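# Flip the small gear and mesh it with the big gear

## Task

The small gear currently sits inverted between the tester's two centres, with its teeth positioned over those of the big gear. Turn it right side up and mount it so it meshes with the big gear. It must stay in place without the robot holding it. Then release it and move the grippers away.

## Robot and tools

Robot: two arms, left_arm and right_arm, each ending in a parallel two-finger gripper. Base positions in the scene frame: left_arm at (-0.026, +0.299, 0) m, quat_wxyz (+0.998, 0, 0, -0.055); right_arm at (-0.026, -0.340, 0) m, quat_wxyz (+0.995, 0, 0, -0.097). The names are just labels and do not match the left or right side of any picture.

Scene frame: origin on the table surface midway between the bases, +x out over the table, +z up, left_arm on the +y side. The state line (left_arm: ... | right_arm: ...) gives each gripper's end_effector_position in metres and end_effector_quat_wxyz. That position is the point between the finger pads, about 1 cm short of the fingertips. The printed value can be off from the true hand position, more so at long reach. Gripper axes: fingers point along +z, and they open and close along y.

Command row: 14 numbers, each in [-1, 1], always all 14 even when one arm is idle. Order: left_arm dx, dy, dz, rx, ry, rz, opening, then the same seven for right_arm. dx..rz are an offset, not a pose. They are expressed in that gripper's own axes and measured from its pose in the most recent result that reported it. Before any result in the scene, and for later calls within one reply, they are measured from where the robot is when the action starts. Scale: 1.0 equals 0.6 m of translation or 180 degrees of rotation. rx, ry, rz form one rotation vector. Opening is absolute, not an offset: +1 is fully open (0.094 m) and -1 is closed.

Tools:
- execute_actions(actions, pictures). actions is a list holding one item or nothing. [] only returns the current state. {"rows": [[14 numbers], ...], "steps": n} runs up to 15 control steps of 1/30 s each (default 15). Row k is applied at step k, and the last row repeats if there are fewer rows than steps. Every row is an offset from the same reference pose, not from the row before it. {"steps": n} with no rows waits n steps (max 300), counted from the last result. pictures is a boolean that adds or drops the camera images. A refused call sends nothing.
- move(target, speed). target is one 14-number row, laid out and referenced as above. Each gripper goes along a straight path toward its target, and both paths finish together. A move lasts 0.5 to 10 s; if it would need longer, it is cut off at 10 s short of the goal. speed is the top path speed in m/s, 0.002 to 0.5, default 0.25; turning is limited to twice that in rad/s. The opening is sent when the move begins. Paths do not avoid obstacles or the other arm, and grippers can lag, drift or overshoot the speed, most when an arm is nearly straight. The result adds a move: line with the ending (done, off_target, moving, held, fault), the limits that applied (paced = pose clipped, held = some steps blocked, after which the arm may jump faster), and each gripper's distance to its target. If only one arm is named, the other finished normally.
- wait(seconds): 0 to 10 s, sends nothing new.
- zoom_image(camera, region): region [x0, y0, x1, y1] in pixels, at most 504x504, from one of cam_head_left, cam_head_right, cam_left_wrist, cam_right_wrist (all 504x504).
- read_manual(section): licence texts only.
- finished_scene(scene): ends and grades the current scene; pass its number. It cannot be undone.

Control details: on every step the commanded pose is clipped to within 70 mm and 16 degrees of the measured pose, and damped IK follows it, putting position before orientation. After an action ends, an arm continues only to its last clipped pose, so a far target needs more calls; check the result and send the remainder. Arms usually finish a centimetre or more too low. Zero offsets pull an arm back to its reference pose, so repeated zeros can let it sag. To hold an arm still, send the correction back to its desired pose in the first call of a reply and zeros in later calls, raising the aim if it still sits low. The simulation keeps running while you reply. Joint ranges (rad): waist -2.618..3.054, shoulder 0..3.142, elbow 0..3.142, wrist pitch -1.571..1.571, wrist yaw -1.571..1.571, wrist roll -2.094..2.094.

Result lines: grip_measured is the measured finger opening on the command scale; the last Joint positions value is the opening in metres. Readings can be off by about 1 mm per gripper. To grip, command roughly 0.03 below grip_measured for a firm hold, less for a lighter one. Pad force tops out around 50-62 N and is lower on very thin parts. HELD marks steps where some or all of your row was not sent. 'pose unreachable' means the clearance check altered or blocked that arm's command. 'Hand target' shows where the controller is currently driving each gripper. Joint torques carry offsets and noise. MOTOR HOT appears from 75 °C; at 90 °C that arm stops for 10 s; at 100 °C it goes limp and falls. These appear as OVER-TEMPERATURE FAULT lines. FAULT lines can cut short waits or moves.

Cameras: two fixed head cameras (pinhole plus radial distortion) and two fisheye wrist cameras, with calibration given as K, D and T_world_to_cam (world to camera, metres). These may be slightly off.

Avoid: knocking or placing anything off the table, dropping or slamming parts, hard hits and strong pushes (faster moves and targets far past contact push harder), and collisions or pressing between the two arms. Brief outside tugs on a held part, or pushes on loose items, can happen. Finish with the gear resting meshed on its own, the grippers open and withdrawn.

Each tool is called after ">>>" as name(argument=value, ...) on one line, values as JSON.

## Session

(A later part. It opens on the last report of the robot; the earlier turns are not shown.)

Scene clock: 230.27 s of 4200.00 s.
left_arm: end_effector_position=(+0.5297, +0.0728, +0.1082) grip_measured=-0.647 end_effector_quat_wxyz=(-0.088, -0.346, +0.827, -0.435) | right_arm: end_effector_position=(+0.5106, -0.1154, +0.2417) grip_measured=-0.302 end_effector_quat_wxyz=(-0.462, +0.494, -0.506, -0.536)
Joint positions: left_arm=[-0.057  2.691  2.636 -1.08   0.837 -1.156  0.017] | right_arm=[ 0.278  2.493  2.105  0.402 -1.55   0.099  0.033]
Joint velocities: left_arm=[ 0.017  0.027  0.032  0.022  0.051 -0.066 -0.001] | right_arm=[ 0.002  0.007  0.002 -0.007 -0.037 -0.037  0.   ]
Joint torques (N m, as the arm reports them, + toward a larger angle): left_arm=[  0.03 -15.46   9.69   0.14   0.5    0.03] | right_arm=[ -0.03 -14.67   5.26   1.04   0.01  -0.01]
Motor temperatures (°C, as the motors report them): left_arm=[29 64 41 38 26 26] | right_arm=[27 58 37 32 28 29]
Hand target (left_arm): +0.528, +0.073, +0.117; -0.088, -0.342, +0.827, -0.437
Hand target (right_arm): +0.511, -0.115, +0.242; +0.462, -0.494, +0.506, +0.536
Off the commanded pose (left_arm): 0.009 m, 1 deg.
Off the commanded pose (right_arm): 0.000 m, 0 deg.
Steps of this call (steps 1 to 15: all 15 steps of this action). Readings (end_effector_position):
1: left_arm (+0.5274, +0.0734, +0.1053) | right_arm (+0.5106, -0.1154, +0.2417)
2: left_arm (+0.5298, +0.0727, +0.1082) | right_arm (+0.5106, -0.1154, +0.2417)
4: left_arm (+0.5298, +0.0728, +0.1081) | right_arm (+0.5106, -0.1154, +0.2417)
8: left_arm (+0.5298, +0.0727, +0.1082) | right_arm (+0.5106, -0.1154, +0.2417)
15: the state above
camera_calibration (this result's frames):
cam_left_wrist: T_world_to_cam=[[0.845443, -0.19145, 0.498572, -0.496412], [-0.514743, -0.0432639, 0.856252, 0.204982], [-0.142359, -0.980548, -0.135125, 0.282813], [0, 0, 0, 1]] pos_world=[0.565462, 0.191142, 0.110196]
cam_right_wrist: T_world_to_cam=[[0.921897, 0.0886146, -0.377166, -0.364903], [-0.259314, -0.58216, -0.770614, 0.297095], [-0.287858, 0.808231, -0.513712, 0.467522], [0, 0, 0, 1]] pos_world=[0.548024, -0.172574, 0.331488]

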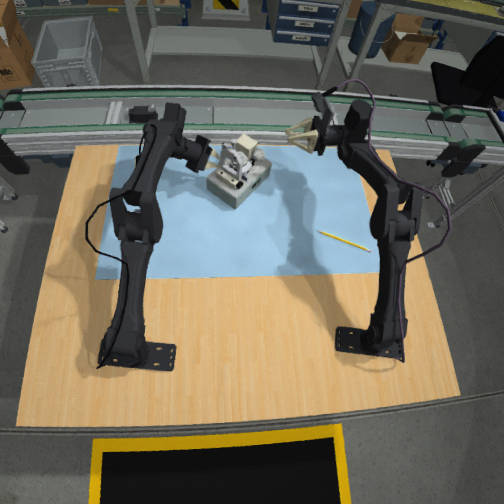

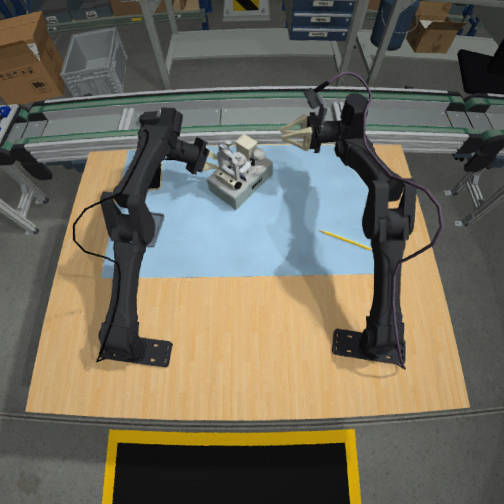

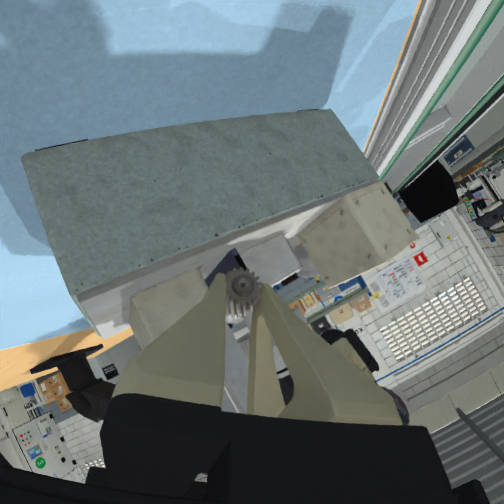

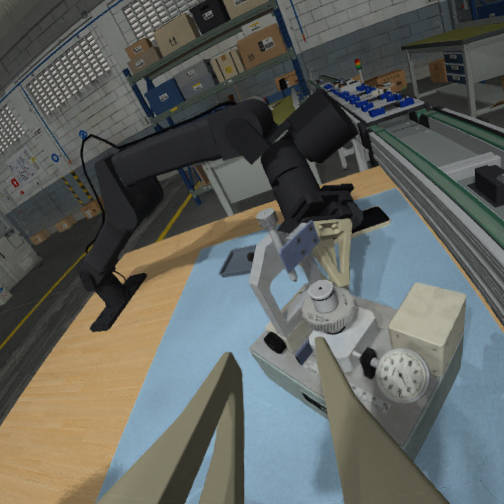

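>>> move(target=[-0.047,-0.015,-0.075,0.04,0,0,-0.7,0,0,0,0,0,0,-0.3], speed=0.04)

>>> move(target=[0,0,-0.08,0,0,0,-0.7,0,0,0,0,0,0,-0.3], speed=0.08)

>>> move(target=[0.27,0.2,-0.08,-0.23,0,-0.12,-0.7,0,0,0,0,0,0,-0.3], speed=0.15)

Scene clock: 240.87 s of 4200.00 s.
left_arm: end_effector_position=(+0.5490, +0.1217, +0.1127) grip_measured=-0.647 end_effector_quat_wxyz=(-0.079, -0.365, +0.797, -0.475) | right_arm: end_effector_position=(+0.5106, -0.1154, +0.2417) grip_measured=-0.302 end_effector_quat_wxyz=(-0.462, +0.494, -0.506, -0.536)
Joint positions: left_arm=[ 0.047  2.665  2.55  -0.987  0.926 -1.16   0.017] | right_arm=[ 0.278  2.493  2.105  0.402 -1.55   0.099  0.033]
Joint velocities: left_arm=[-0.017  0.002 -0.002  0.037 -0.007 -0.007  0.001] | right_arm=[-0.017  0.007  0.007 -0.007  0.007  0.022  0.001]
Joint torques (N m, as the arm reports them, + toward a larger angle): left_arm=[ -0.12 -17.64   6.77   0.58   0.58   0.05] | right_arm=[ -0.03 -14.67   5.27   1.04   0.01   0.  ]
Motor temperatures (°C, as the motors report them): left_arm=[29 65 41 38 26 26] | right_arm=[27 58 36 32 28 29]
Hand target (left_arm): +0.549, +0.118, +0.129; -0.067, -0.350, +0.798, -0.485
Hand target (right_arm): +0.511, -0.115, +0.242; +0.462, -0.494, +0.506, +0.536
Off the commanded pose (left_arm): 0.017 m, 3 deg.
Off the commanded pose (right_arm): 0.000 m, 0 deg.
After step 90, 5.43 s passed at rest.
move: off_target (left_arm)
camera_calibration (this result's frames):
cam_left_wrist: T_world_to_cam=[[0.844526, -0.091542, 0.527632, -0.520487], [-0.530386, -0.00696583, 0.847727, 0.218384], [-0.0739273, -0.995777, -0.0544355, 0.289367], [0, 0, 0, 1]] pos_world=[0.576785, 0.24202, 0.105247]
cam_right_wrist: T_world_to_cam=[[0.921897, 0.0886146, -0.377166, -0.364903], [-0.259314, -0.58216, -0.770614, 0.297095], [-0.287858, 0.808231, -0.513712, 0.467522], [0, 0, 0, 1]] pos_world=[0.548024, -0.172574, 0.331488]

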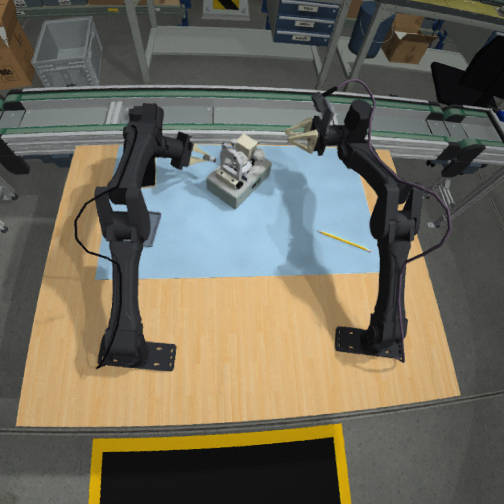

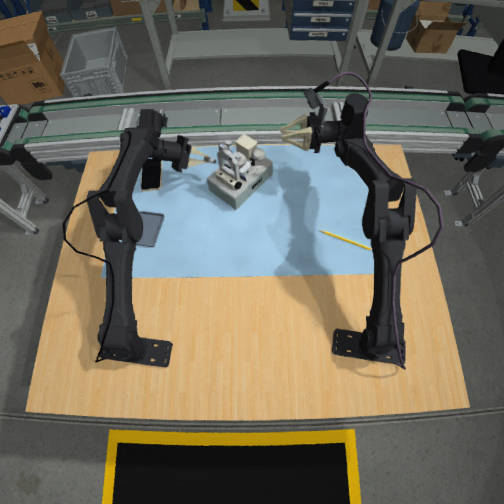

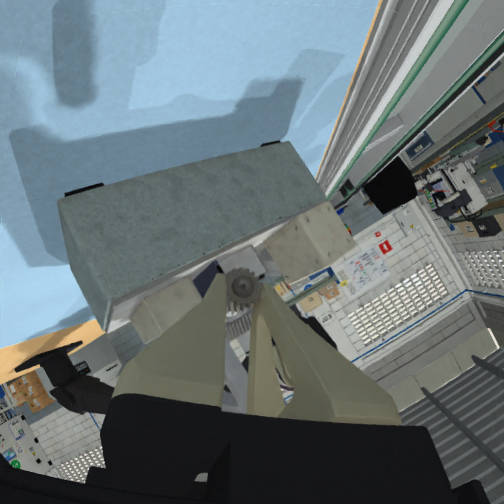

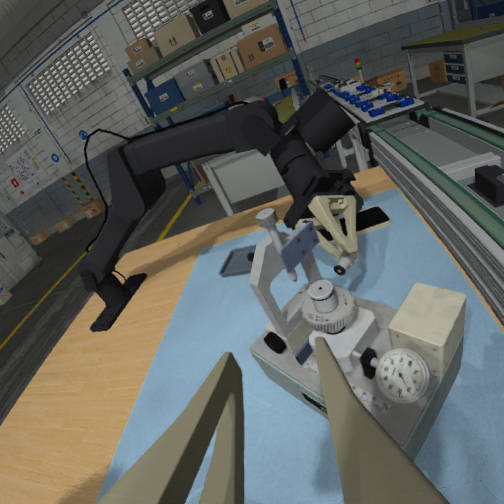

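Scene clock: 242.13 s of 4200.00 s.
left_arm: end_effector_position=(+0.5372, +0.1626, +0.1110) grip_measured=-0.647 end_effector_quat_wxyz=(-0.093, -0.386, +0.796, -0.456) | right_arm: end_effector_position=(+0.5106, -0.1154, +0.2417) grip_measured=-0.302 end_effector_quat_wxyz=(-0.462, +0.494, -0.506, -0.536)
Joint positions: left_arm=[ 0.118  2.665  2.579 -1.151  0.928 -1.062  0.017] | right_arm=[ 0.278  2.493  2.105  0.402 -1.55   0.099  0.033]
Joint velocities: left_arm=[ 0.002 -0.002 -0.002 -0.007 -0.007 -0.007 -0.001] | right_arm=[ 0.002 -0.007 -0.002 -0.051  0.037  0.022 -0.   ]
Joint torques (N m, as the arm reports them, + toward a larger angle): left_arm=[  0.34 -16.98  10.03   0.2    0.83   0.06] | right_arm=[ -0.05 -14.66   5.27   1.04   0.01   0.  ]
Motor temperatures (°C, as the motors report them): left_arm=[29 66 41 38 26 26] | right_arm=[27 58 36 32 28 29]
Hand target (left_arm): +0.538, +0.160, +0.139; -0.078, -0.366, +0.796, -0.475
Hand target (right_arm): +0.511, -0.115, +0.242; +0.462, -0.494, +0.506, +0.536
Off the commanded pose (left_arm): 0.027 m, 4 deg.
Off the commanded pose (right_arm): 0.000 m, 0 deg.
move: off_target (left_arm)
camera_calibration (this result's frames):
cam_left_wrist: T_world_to_cam=[[0.873749, -0.0890219, 0.478161, -0.516516], [-0.482518, -0.035054, 0.875185, 0.189557], [-0.0611492, -0.995413, -0.0735831, 0.324274], [0, 0, 0, 1]] pos_world=[0.562599, 0.28345, 0.104941]
cam_right_wrist: T_world_to_cam=[[0.921897, 0.0886146, -0.377166, -0.364903], [-0.259314, -0.58216, -0.770614, 0.297095], [-0.287858, 0.808231, -0.513712, 0.467522], [0, 0, 0, 1]] pos_world=[0.548024, -0.172574, 0.331488]

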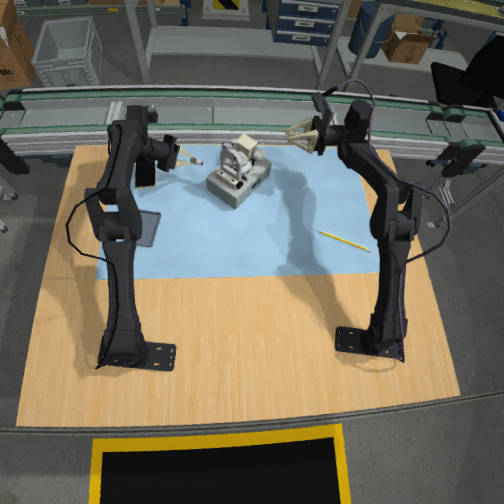

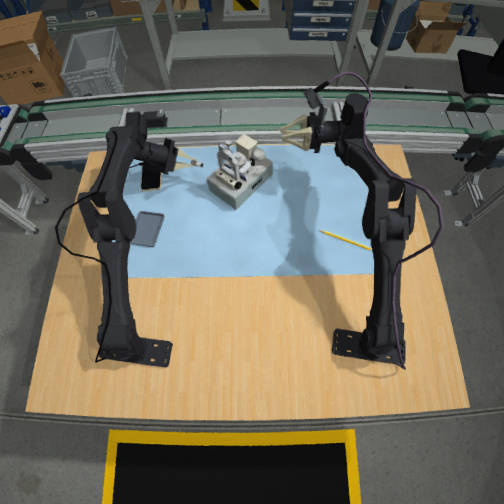

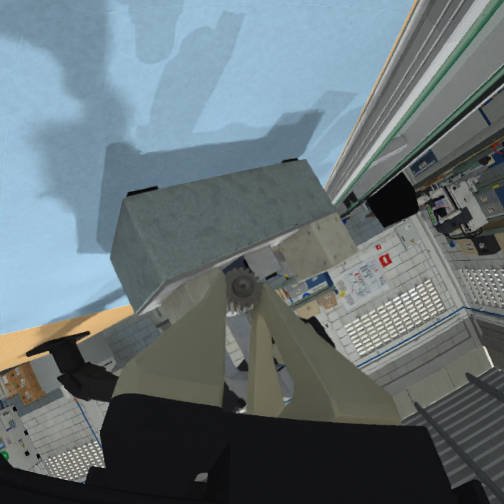

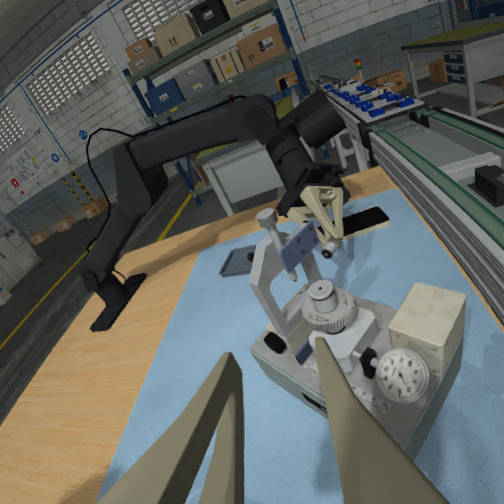

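Scene clock: 245.20 s of 4200.00 s.
left_arm: end_effector_position=(+0.3383, +0.1484, +0.1322) grip_measured=-0.647 end_effector_quat_wxyz=(-0.248, -0.495, +0.814, -0.178) | right_arm: end_effector_position=(+0.5106, -0.1154, +0.2417) grip_measured=-0.302 end_effector_quat_wxyz=(-0.462, +0.494, -0.506, -0.536)
Joint positions: left_arm=[-0.029  2.172  1.972 -1.553  0.596 -1.176  0.017] | right_arm=[ 0.278  2.493  2.105  0.402 -1.55   0.099  0.033]
Joint velocities: left_arm=[-0.012 -0.022 -0.032  0.081 -0.007 -0.066  0.001] | right_arm=[-0.002 -0.002 -0.007 -0.081  0.037  0.007 -0.001]
Joint torques (N m, as the arm reports them, + toward a larger angle): left_arm=[ -0.56 -13.35   5.49  -0.57   0.28  -0.03] | right_arm=[ -0.04 -14.68   5.26   1.05   0.     0.  ]
Motor temperatures (°C, as the motors report them): left_arm=[29 66 41 37 26 26] | right_arm=[27 58 36 32 28 29]
Hand target (left_arm): +0.333, +0.148, +0.138; -0.246, -0.496, +0.814, -0.175
Hand target (right_arm): +0.511, -0.115, +0.242; +0.462, -0.494, +0.506, +0.536
Off the commanded pose (left_arm): 0.010 m, 10 deg.
Off the commanded pose (right_arm): 0.000 m, 0 deg.
joint sent to its limit (left arm) — the command would take joint 4 (wrist pitch) past its lower limit, so that joint was sent only as far as its limit.
move: off_target (left_arm)
camera_calibration (this result's frames):
cam_left_wrist: T_world_to_cam=[[0.974506, -0.188841, -0.121148, -0.294144], [0.0434296, -0.370985, 0.927623, -0.0604292], [-0.220117, -0.909236, -0.353326, 0.377494], [0, 0, 0, 1]] pos_world=[0.372363, 0.265266, 0.153799]
cam_right_wrist: T_world_to_cam=[[0.921897, 0.0886146, -0.377166, -0.364903], [-0.259314, -0.58216, -0.770614, 0.297095], [-0.287858, 0.808231, -0.513712, 0.467522], [0, 0, 0, 1]] pos_world=[0.548024, -0.172574, 0.331488]

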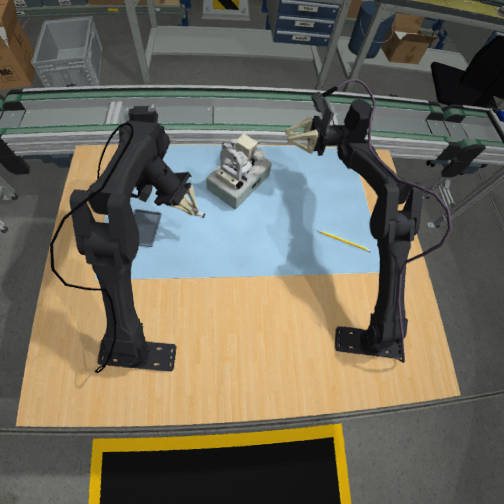

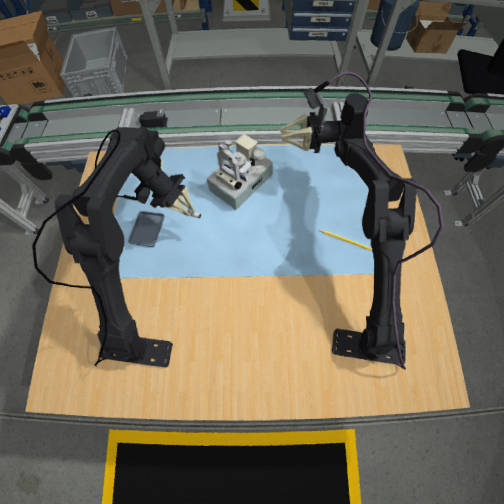

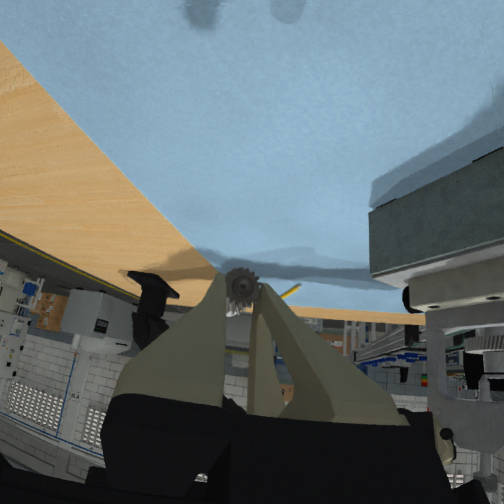

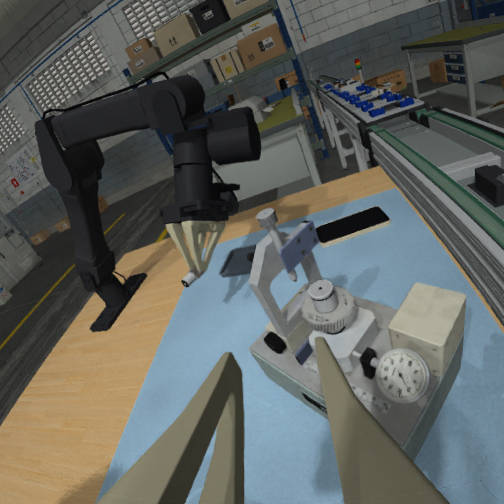

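>>> move(target=[0,0,0.222,0,-0.05,0,-0.7,0,0,0,0,0,0,-0.3], speed=0.05)

>>> move(target=[0,0,0.006,0,0,0,-0.58,0,0,0,0,0,0,-0.3])

>>> move(target=[0,0,0,0,0,0,-0.3,0,0,0,0,0,0,-0.3])

>>> move(target=[0.04,0,-0.08,0,-0.145,0,-0.3,0,0,0,0,0,0,-0.3], speed=0.1)

>>> move(target=[0,0,-0.01,0,0,0.5,-0.3,0,0,0,0,0,0,-0.3], speed=0.5)

>>> move(target=[0,0,0,0,0,0.5,-0.1,0,0,0,0,0,0,-0.3], speed=0.5)

Scene clock: 263.03 s of 4200.00 s.
left_arm: end_effector_position=(+0.3060, +0.0825, +0.0232) grip_measured=-0.647 end_effector_quat_wxyz=(-0.196, -0.510, +0.827, -0.133) | right_arm: end_effector_position=(+0.5106, -0.1154, +0.2417) grip_measured=-0.302 end_effector_quat_wxyz=(-0.462, +0.494, -0.506, -0.536)
Joint positions: left_arm=[-0.263  2.125  1.514 -0.985  0.478 -1.472  0.017] | right_arm=[ 0.278  2.493  2.105  0.402 -1.55   0.099  0.033]
Joint velocities: left_arm=[-0.007  0.012 -0.017  0.037 -0.037 -0.051 -0.   ] | right_arm=[ 0.017 -0.022 -0.017  0.007 -0.037 -0.022  0.001]
Joint torques (N m, as the arm reports them, + toward a larger angle): left_arm=[ -1.27 -11.99   4.9    0.05   0.16  -0.1 ] | right_arm=[ -0.03 -14.67   5.27   1.04   0.01   0.  ]
Motor temperatures (°C, as the motors report them): left_arm=[29 63 39 36 26 26] | right_arm=[27 58 36 32 28 29]
Hand target (left_arm): +0.306, +0.079, +0.023; -0.186, -0.506, +0.831, -0.138
Hand target (right_arm): +0.511, -0.115, +0.242; +0.462, -0.494, +0.506, +0.536
Off the commanded pose (left_arm): 0.006 m, 2 deg.
Off the commanded pose (right_arm): 0.000 m, 0 deg.
After step 90, 11.90 s passed at rest.
move: done
camera_calibration (this result's frames):
cam_left_wrist: T_world_to_cam=[[0.980488, -0.166359, -0.104733, -0.292447], [0.00916306, -0.493516, 0.869689, 0.0395408], [-0.196368, -0.853679, -0.482362, 0.263186], [0, 0, 0, 1]] pos_world=[0.338059, 0.195539, 0.0619338]
cam_right_wrist: T_world_to_cam=[[0.921897, 0.0886146, -0.377166, -0.364903], [-0.259314, -0.58216, -0.770614, 0.297095], [-0.287858, 0.808231, -0.513712, 0.467522], [0, 0, 0, 1]] pos_world=[0.548024, -0.172574, 0.331488]

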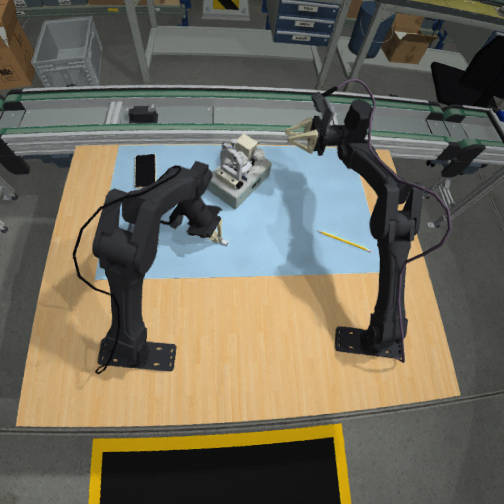

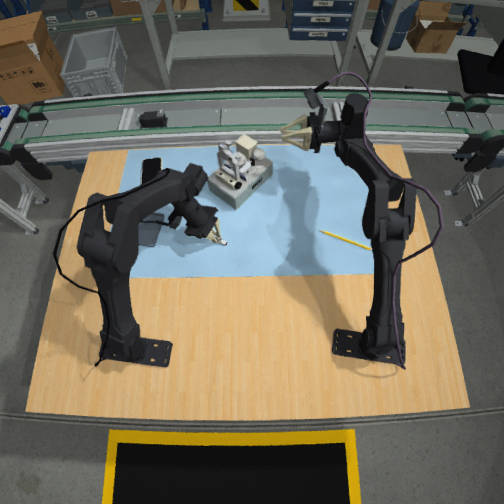

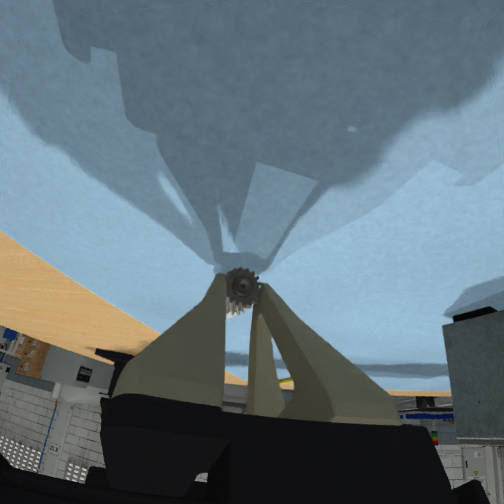

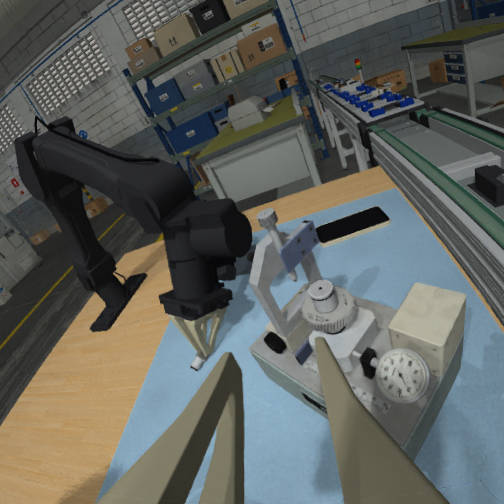

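Scene clock: 263.73 s of 4200.00 s.
left_arm: end_effector_position=(+0.3079, +0.0818, +0.0232) grip_measured=-0.582 end_effector_quat_wxyz=(-0.194, -0.509, +0.828, -0.137) | right_arm: end_effector_position=(+0.5106, -0.1154, +0.2417) grip_measured=-0.302 end_effector_quat_wxyz=(-0.462, +0.494, -0.506, -0.536)
Joint positions: left_arm=[-0.263  2.125  1.514 -0.976  0.478 -1.472  0.02 ] | right_arm=[ 0.278  2.493  2.105  0.402 -1.55   0.099  0.033]
Joint velocities: left_arm=[ 0.002 -0.002  0.012  0.037  0.022  0.007  0.   ] | right_arm=[ 0.007  0.002 -0.002  0.022  0.022  0.007  0.001]
Joint torques (N m, as the arm reports them, + toward a larger angle): left_arm=[ -0.36 -10.7    5.77  -0.23   0.28  -0.06] | right_arm=[ -0.02 -14.66   5.26   1.05   0.01   0.  ]
Motor temperatures (°C, as the motors report them): left_arm=[29 63 39 36 26 26] | right_arm=[27 58 36 32 28 29]
Hand target (left_arm): +0.305, +0.081, +0.020; -0.196, -0.510, +0.827, -0.133
Hand target (right_arm): +0.511, -0.115, +0.242; +0.462, -0.494, +0.506, +0.536
Off the commanded pose (left_arm): 0.004 m, 1 deg.
Off the commanded pose (right_arm): 0.000 m, 0 deg.
move: done
camera_calibration (this result's frames):
cam_left_wrist: T_world_to_cam=[[0.981308, -0.16668, -0.0961855, -0.294829], [0.00205008, -0.490733, 0.871307, 0.0411261], [-0.192431, -0.855218, -0.481219, 0.261795], [0, 0, 0, 1]] pos_world=[0.339611, 0.194932, 0.0617891]
cam_right_wrist: T_world_to_cam=[[0.921897, 0.0886146, -0.377166, -0.364903], [-0.259314, -0.58216, -0.770614, 0.297095], [-0.287858, 0.808231, -0.513712, 0.467522], [0, 0, 0, 1]] pos_world=[0.548024, -0.172574, 0.331488]

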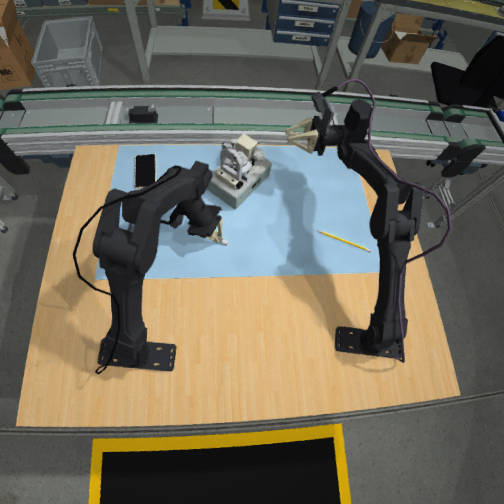

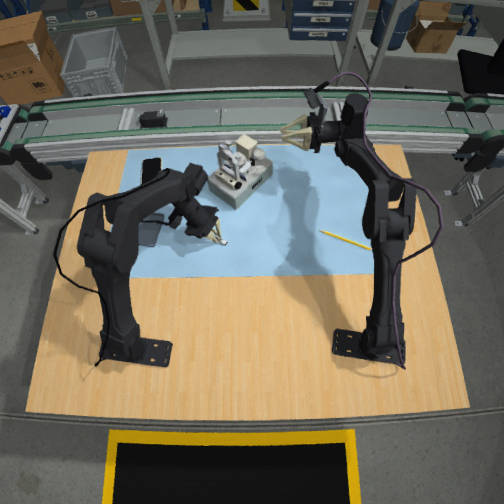

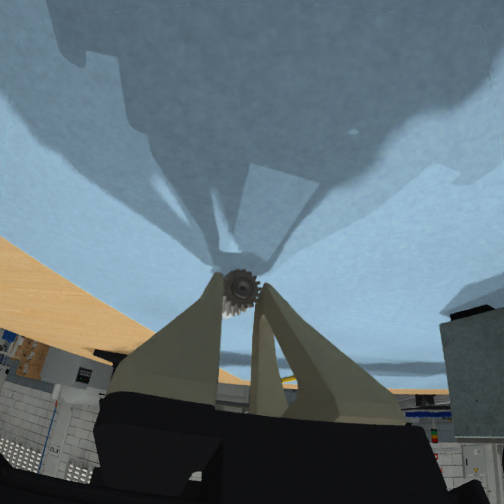

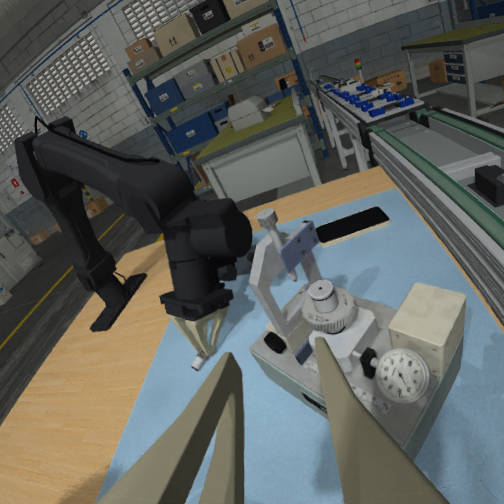

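Scene clock: 264.23 s of 4200.00 s.
left_arm: end_effector_position=(+0.3080, +0.0817, +0.0232) grip_measured=-0.302 end_effector_quat_wxyz=(-0.193, -0.509, +0.828, -0.137) | right_arm: end_effector_position=(+0.5106, -0.1154, +0.2417) grip_measured=-0.302 end_effector_quat_wxyz=(-0.462, +0.494, -0.506, -0.536)
Joint positions: left_arm=[-0.263  2.125  1.514 -0.976  0.478 -1.472  0.033] | right_arm=[ 0.278  2.493  2.105  0.402 -1.55   0.099  0.033]
Joint velocities: left_arm=[-0.007 -0.012 -0.007 -0.11   0.022 -0.022 -0.001] | right_arm=[ 0.012  0.002 -0.002  0.095  0.051 -0.051  0.   ]
Joint torques (N m, as the arm reports them, + toward a larger angle): left_arm=[ -0.17 -10.84   6.36  -0.19   0.27  -0.02] | right_arm=[ -0.03 -14.67   5.26   1.04   0.01   0.  ]
Motor temperatures (°C, as the motors report them): left_arm=[29 62 39 36 26 26] | right_arm=[27 58 36 32 28 29]
Hand target (left_arm): +0.308, +0.082, +0.023; -0.194, -0.509, +0.828, -0.137
Hand target (right_arm): +0.511, -0.115, +0.242; +0.462, -0.494, +0.506, +0.536
Off the commanded pose (left_arm): 0.000 m, 0 deg.
Off the commanded pose (right_arm): 0.000 m, 0 deg.
move: done
camera_calibration (this result's frames):
cam_left_wrist: T_world_to_cam=[[0.981343, -0.166693, -0.0958137, -0.294932], [0.00174052, -0.490612, 0.871376, 0.0411955], [-0.19226, -0.855285, -0.481169, 0.261735], [0, 0, 0, 1]] pos_world=[0.339679, 0.194906, 0.0617831]
cam_right_wrist: T_world_to_cam=[[0.921897, 0.0886146, -0.377166, -0.364903], [-0.259314, -0.58216, -0.770614, 0.297095], [-0.287858, 0.808231, -0.513712, 0.467522], [0, 0, 0, 1]] pos_world=[0.548024, -0.172574, 0.331488]

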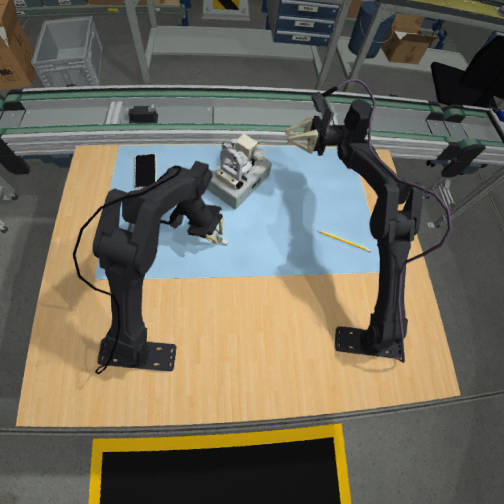

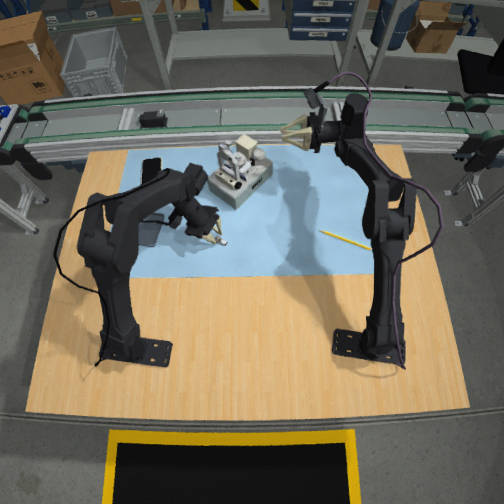

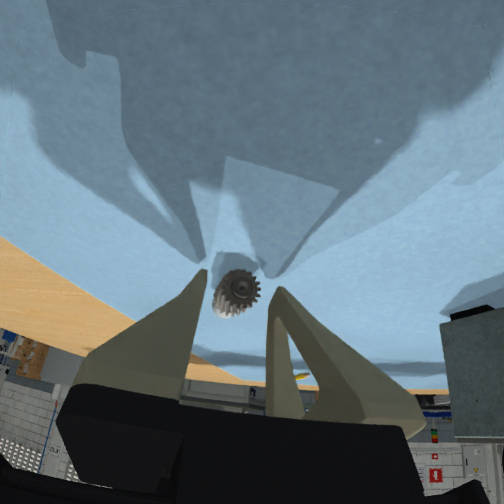

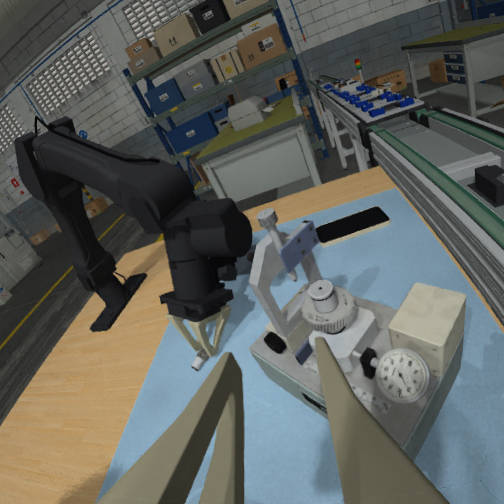

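Scene clock: 266.97 s of 4200.00 s.
left_arm: end_effector_position=(+0.3014, +0.0833, +0.0603) grip_measured=-0.302 end_effector_quat_wxyz=(-0.019, -0.527, +0.850, -0.010) | right_arm: end_effector_position=(+0.5106, -0.1154, +0.2417) grip_measured=-0.302 end_effector_quat_wxyz=(-0.462, +0.494, -0.506, -0.536)
Joint positions: left_arm=[-0.457  2.056  1.643 -1.155  0.043 -1.676  0.033] | right_arm=[ 0.278  2.493  2.105  0.402 -1.55   0.099  0.033]
Joint velocities: left_arm=[ 0.002  0.002  0.002  0.007 -0.037 -0.007  0.001] | right_arm=[ 0.007 -0.012  0.002 -0.007  0.037  0.007  0.001]
Joint torques (N m, as the arm reports them, + toward a larger angle): left_arm=[ -0.6  -12.21   9.19  -0.39  -0.16  -0.15] | right_arm=[ -0.03 -14.67   5.27   1.05   0.01  -0.01]
Motor temperatures (°C, as the motors report them): left_arm=[29 62 39 36 26 26] | right_arm=[27 58 36 32 28 29]
Hand target (left_arm): +0.306, +0.082, +0.076; -0.002, -0.527, +0.850, -0.020
Hand target (right_arm): +0.511, -0.115, +0.242; +0.462, -0.494, +0.506, +0.536
Off the commanded pose (left_arm): 0.017 m, 2 deg.
Off the commanded pose (right_arm): 0.000 m, 0 deg.
move: off_target (left_arm)
camera_calibration (this result's frames):
cam_left_wrist: T_world_to_cam=[[0.989766, -0.142564, 0.00629189, -0.295312], [-0.117908, -0.792158, 0.598819, 0.0872451], [-0.0803858, -0.593432, -0.80086, 0.243337], [0, 0, 0, 1]] pos_world=[0.322138, 0.171415, 0.144493]
cam_right_wrist: T_world_to_cam=[[0.921897, 0.0886146, -0.377166, -0.364903], [-0.259314, -0.58216, -0.770614, 0.297095], [-0.287858, 0.808231, -0.513712, 0.467522], [0, 0, 0, 1]] pos_world=[0.548024, -0.172574, 0.331488]

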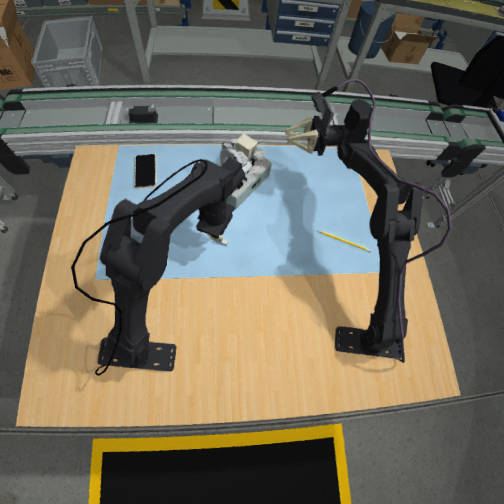

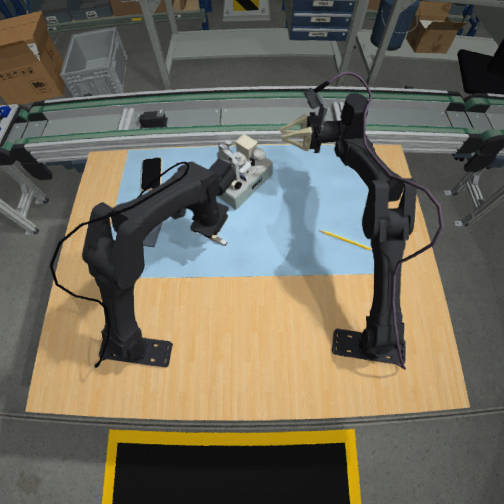

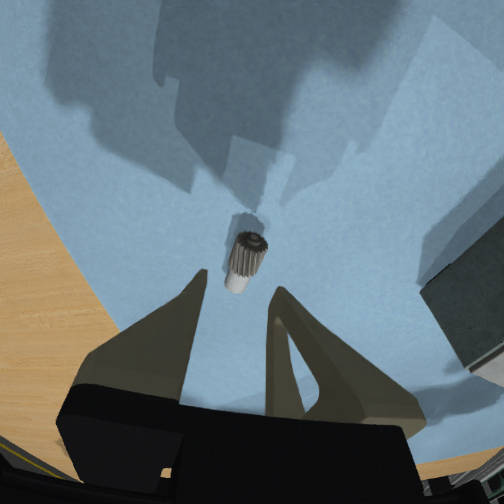

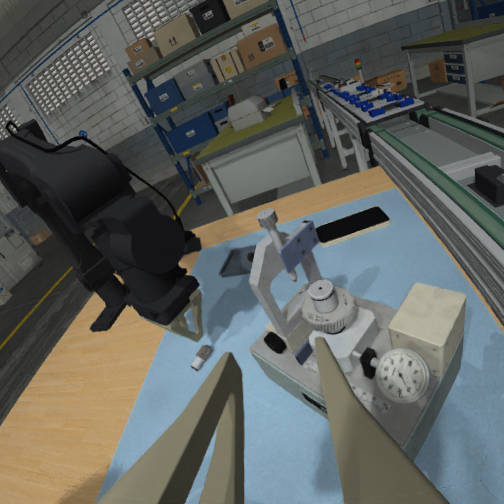

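Scene clock: 269.30 s of 4200.00 s.
left_arm: end_effector_position=(+0.2982, +0.0853, +0.0603) grip_measured=-0.302 end_effector_quat_wxyz=(-0.013, +0.225, +0.974, -0.018) | right_arm: end_effector_position=(+0.5106, -0.1154, +0.2417) grip_measured=-0.302 end_effector_quat_wxyz=(-0.462, +0.494, -0.506, -0.536)
Joint positions: left_arm=[-0.457  2.056  1.643 -1.17   0.043 -0.113  0.033] | right_arm=[ 0.278  2.493  2.105  0.402 -1.55   0.099  0.033]
Joint velocities: left_arm=[ 0.002 -0.002  0.007 -0.037  0.037  0.007 -0.001] | right_arm=[ 0.007 -0.007 -0.007 -0.051  0.037 -0.051  0.   ]
Joint torques (N m, as the arm reports them, + toward a larger angle): left_arm=[ -0.04 -10.88   8.35  -0.24   0.03   0.04] | right_arm=[ -0.04 -14.67   5.27   1.05   0.01   0.  ]
Motor temperatures (°C, as the motors report them): left_arm=[29 61 39 36 26 26] | right_arm=[27 58 36 32 28 29]
Hand target (left_arm): +0.301, +0.083, +0.066; -0.006, +0.228, +0.973, -0.021
Hand target (right_arm): +0.511, -0.115, +0.242; +0.462, -0.494, +0.506, +0.536
Off the commanded pose (left_arm): 0.007 m, 1 deg.
Off the commanded pose (right_arm): 0.000 m, 0 deg.
move: done
camera_calibration (this result's frames):
cam_left_wrist: T_world_to_cam=[[-0.134013, -0.989419, 0.0556009, 0.112467], [-0.795336, 0.140856, 0.589576, 0.211422], [-0.59117, 0.0347892, -0.805797, 0.343314], [0, 0, 0, 1]] pos_world=[0.386181, 0.0695535, 0.145738]
cam_right_wrist: T_world_to_cam=[[0.921897, 0.0886146, -0.377166, -0.364903], [-0.259314, -0.58216, -0.770614, 0.297095], [-0.287858, 0.808231, -0.513712, 0.467522], [0, 0, 0, 1]] pos_world=[0.548024, -0.172574, 0.331488]

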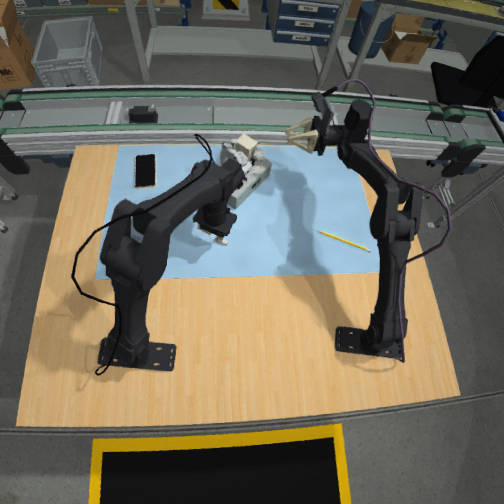

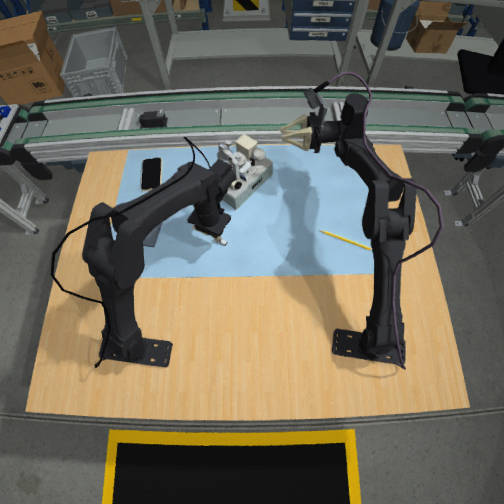

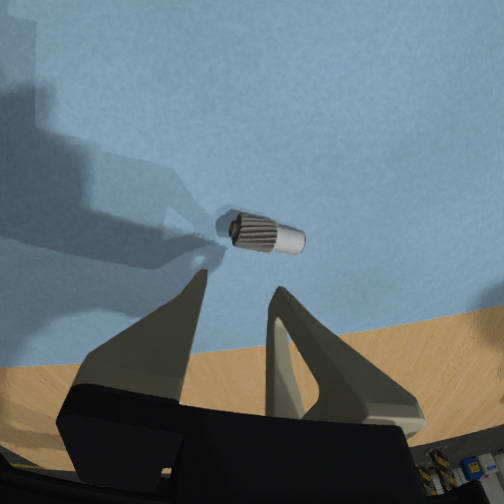

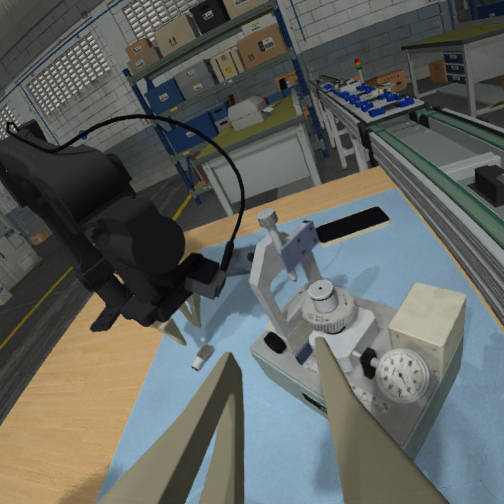

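Scene clock: 271.63 s of 4200.00 s.
left_arm: end_effector_position=(+0.2982, +0.0854, +0.0603) grip_measured=-0.102 end_effector_quat_wxyz=(+0.003, +0.845, +0.534, -0.022) | right_arm: end_effector_position=(+0.5106, -0.1154, +0.2417) grip_measured=-0.302 end_effector_quat_wxyz=(-0.462, +0.494, -0.506, -0.536)
Joint positions: left_arm=[-0.457  2.056  1.643 -1.17   0.042  1.449  0.042] | right_arm=[ 0.278  2.493  2.105  0.402 -1.55   0.099  0.033]
Joint velocities: left_arm=[ 0.017 -0.002 -0.007  0.037 -0.037 -0.051 -0.001] | right_arm=[ 0.012  0.007  0.002  0.037 -0.007 -0.066  0.001]
Joint torques (N m, as the arm reports them, + toward a larger angle): left_arm=[  0.22 -10.66   6.67  -0.27   0.03   0.03] | right_arm=[ -0.03 -14.67   5.27   1.05   0.01   0.  ]
Motor temperatures (°C, as the motors report them): left_arm=[29 61 39 36 26 26] | right_arm=[27 58 36 32 28 29]
Hand target (left_arm): +0.298, +0.085, +0.060; +0.003, +0.848, +0.530, -0.022
Hand target (right_arm): +0.511, -0.115, +0.242; +0.462, -0.494, +0.506, +0.536
Off the commanded pose (left_arm): 0.000 m, 0 deg.
Off the commanded pose (right_arm): 0.000 m, 0 deg.
move: done
camera_calibration (this result's frames):
cam_left_wrist: T_world_to_cam=[[-0.990404, 0.128197, 0.0516331, 0.272777], [0.135731, 0.831891, 0.538083, -0.122123], [0.0260274, 0.539928, -0.841309, 0.118278], [0, 0, 0, 1]] pos_world=[0.283657, 0.00276245, 0.151136]
cam_right_wrist: T_world_to_cam=[[0.921897, 0.0886146, -0.377166, -0.364903], [-0.259314, -0.58216, -0.770614, 0.297095], [-0.287858, 0.808231, -0.513712, 0.467522], [0, 0, 0, 1]] pos_world=[0.548024, -0.172574, 0.331488]

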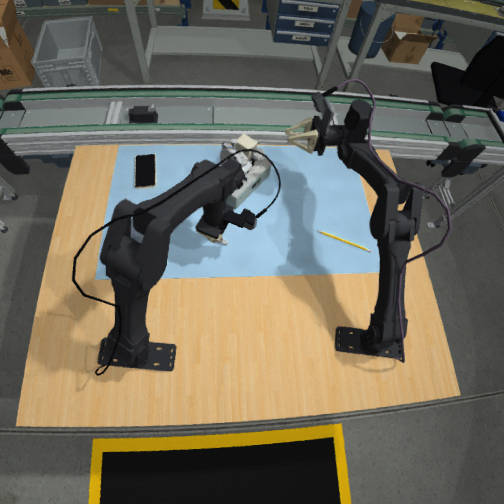

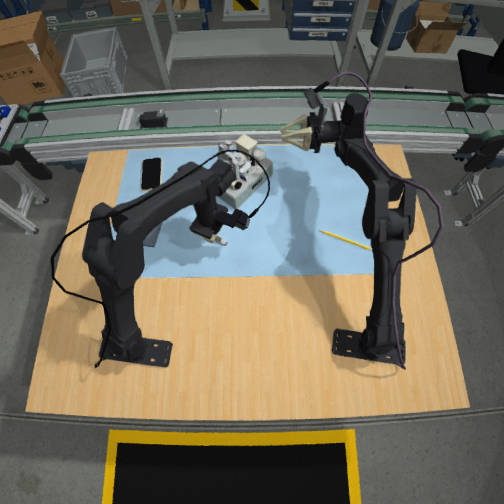

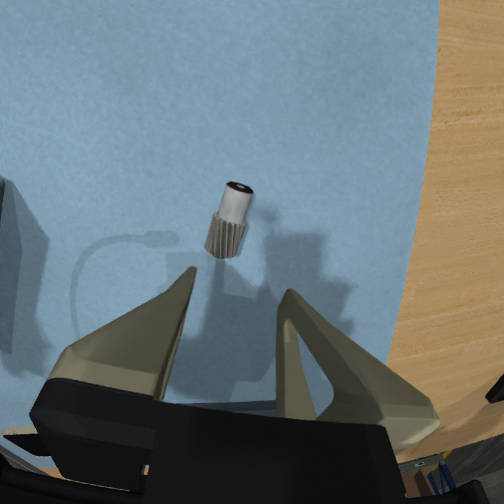

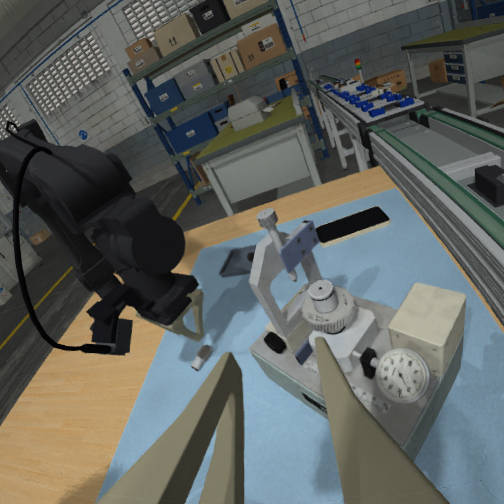

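>>> execute_actions(actions=[])

Scene clock: 294.77 s of 4200.00 s.
left_arm: end_effector_position=(+0.2982, +0.0854, +0.0603) grip_measured=-0.102 end_effector_quat_wxyz=(+0.003, +0.846, +0.532, -0.022) | right_arm: end_effector_position=(+0.5106, -0.1154, +0.2417) grip_measured=-0.302 end_effector_quat_wxyz=(-0.462, +0.494, -0.506, -0.536)
Joint positions: left_arm=[-0.457  2.056  1.643 -1.17   0.042  1.452  0.042] | right_arm=[ 0.278  2.493  2.105  0.402 -1.55   0.099  0.033]
Joint velocities: left_arm=[-0.012 -0.012  0.002  0.022 -0.022 -0.022  0.001] | right_arm=[ 0.002 -0.022  0.012 -0.066  0.022  0.051  0.   ]
Joint torques (N m, as the arm reports them, + toward a larger angle): left_arm=[  0.15 -10.45   6.49  -0.28   0.05   0.1 ] | right_arm=[ -0.04 -14.68   5.26   1.04   0.01   0.  ]
Motor temperatures (°C, as the motors report them): left_arm=[29 58 39 36 26 26] | right_arm=[27 58 36 32 28 29]
Hand target (left_arm): +0.298, +0.085, +0.060; +0.003, +0.848, +0.530, -0.022
Hand target (right_arm): +0.511, -0.115, +0.242; +0.462, -0.494, +0.506, +0.536
Off the commanded pose (left_arm): 0.000 m, 0 deg.
Off the commanded pose (right_arm): 0.000 m, 0 deg.
Steps of this call (steps 1 to 190: nothing new was sent; then 16.80 s passed at rest). Readings (end_effector_position):
1: left_arm (+0.2982, +0.0854, +0.0603) | right_arm (+0.5106, -0.1154, +0.2417)
2: left_arm (+0.2982, +0.0854, +0.0603) | right_arm (+0.5106, -0.1154, +0.2417)
4: left_arm (+0.2982, +0.0854, +0.0603) | right_arm (+0.5106, -0.1154, +0.2417)
8: left_arm (+0.2982, +0.0854, +0.0603) | right_arm (+0.5106, -0.1154, +0.2417)
190: the state above
camera_calibration (this result's frames):
cam_left_wrist: T_world_to_cam=[[-0.990062, 0.130843, 0.0515455, 0.272455], [0.137909, 0.831575, 0.538019, -0.122741], [0.0275321, 0.539781, -0.841355, 0.117844], [0, 0, 0, 1]] pos_world=[0.28343, 0.0028098, 0.151142]
cam_right_wrist: T_world_to_cam=[[0.921897, 0.0886146, -0.377166, -0.364903], [-0.259314, -0.58216, -0.770614, 0.297095], [-0.287858, 0.808231, -0.513712, 0.467522], [0, 0, 0, 1]] pos_world=[0.548024, -0.172574, 0.331488]

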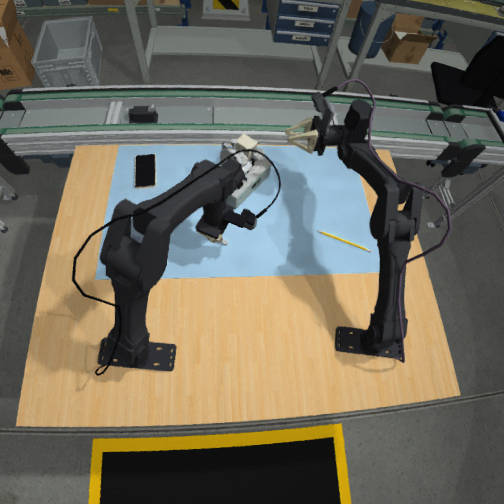

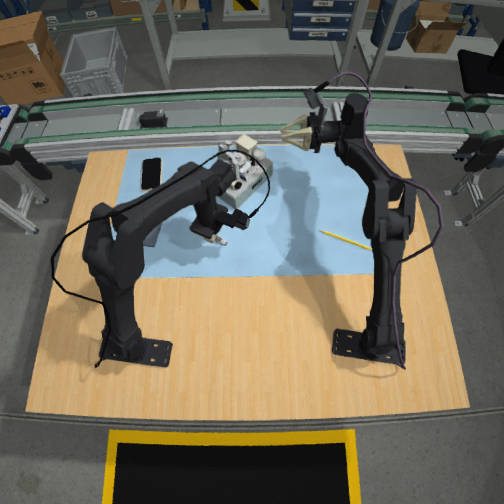

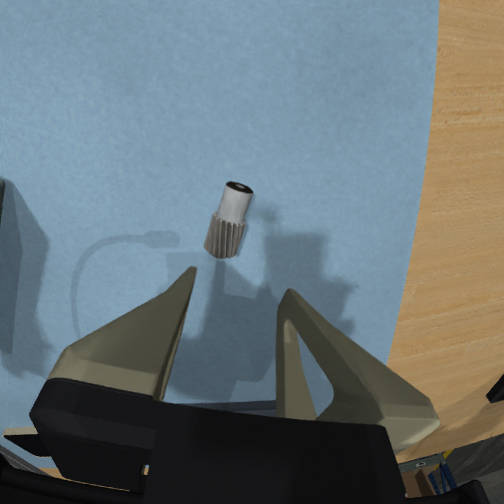

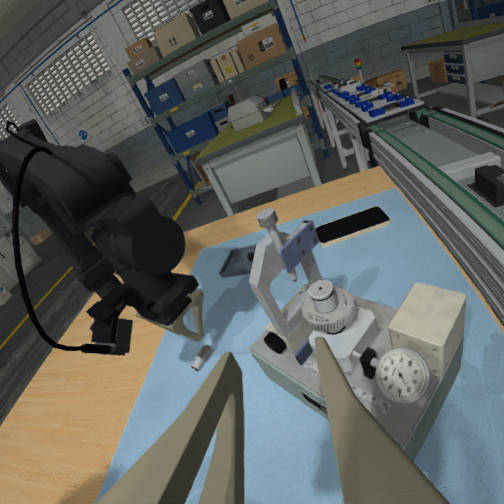

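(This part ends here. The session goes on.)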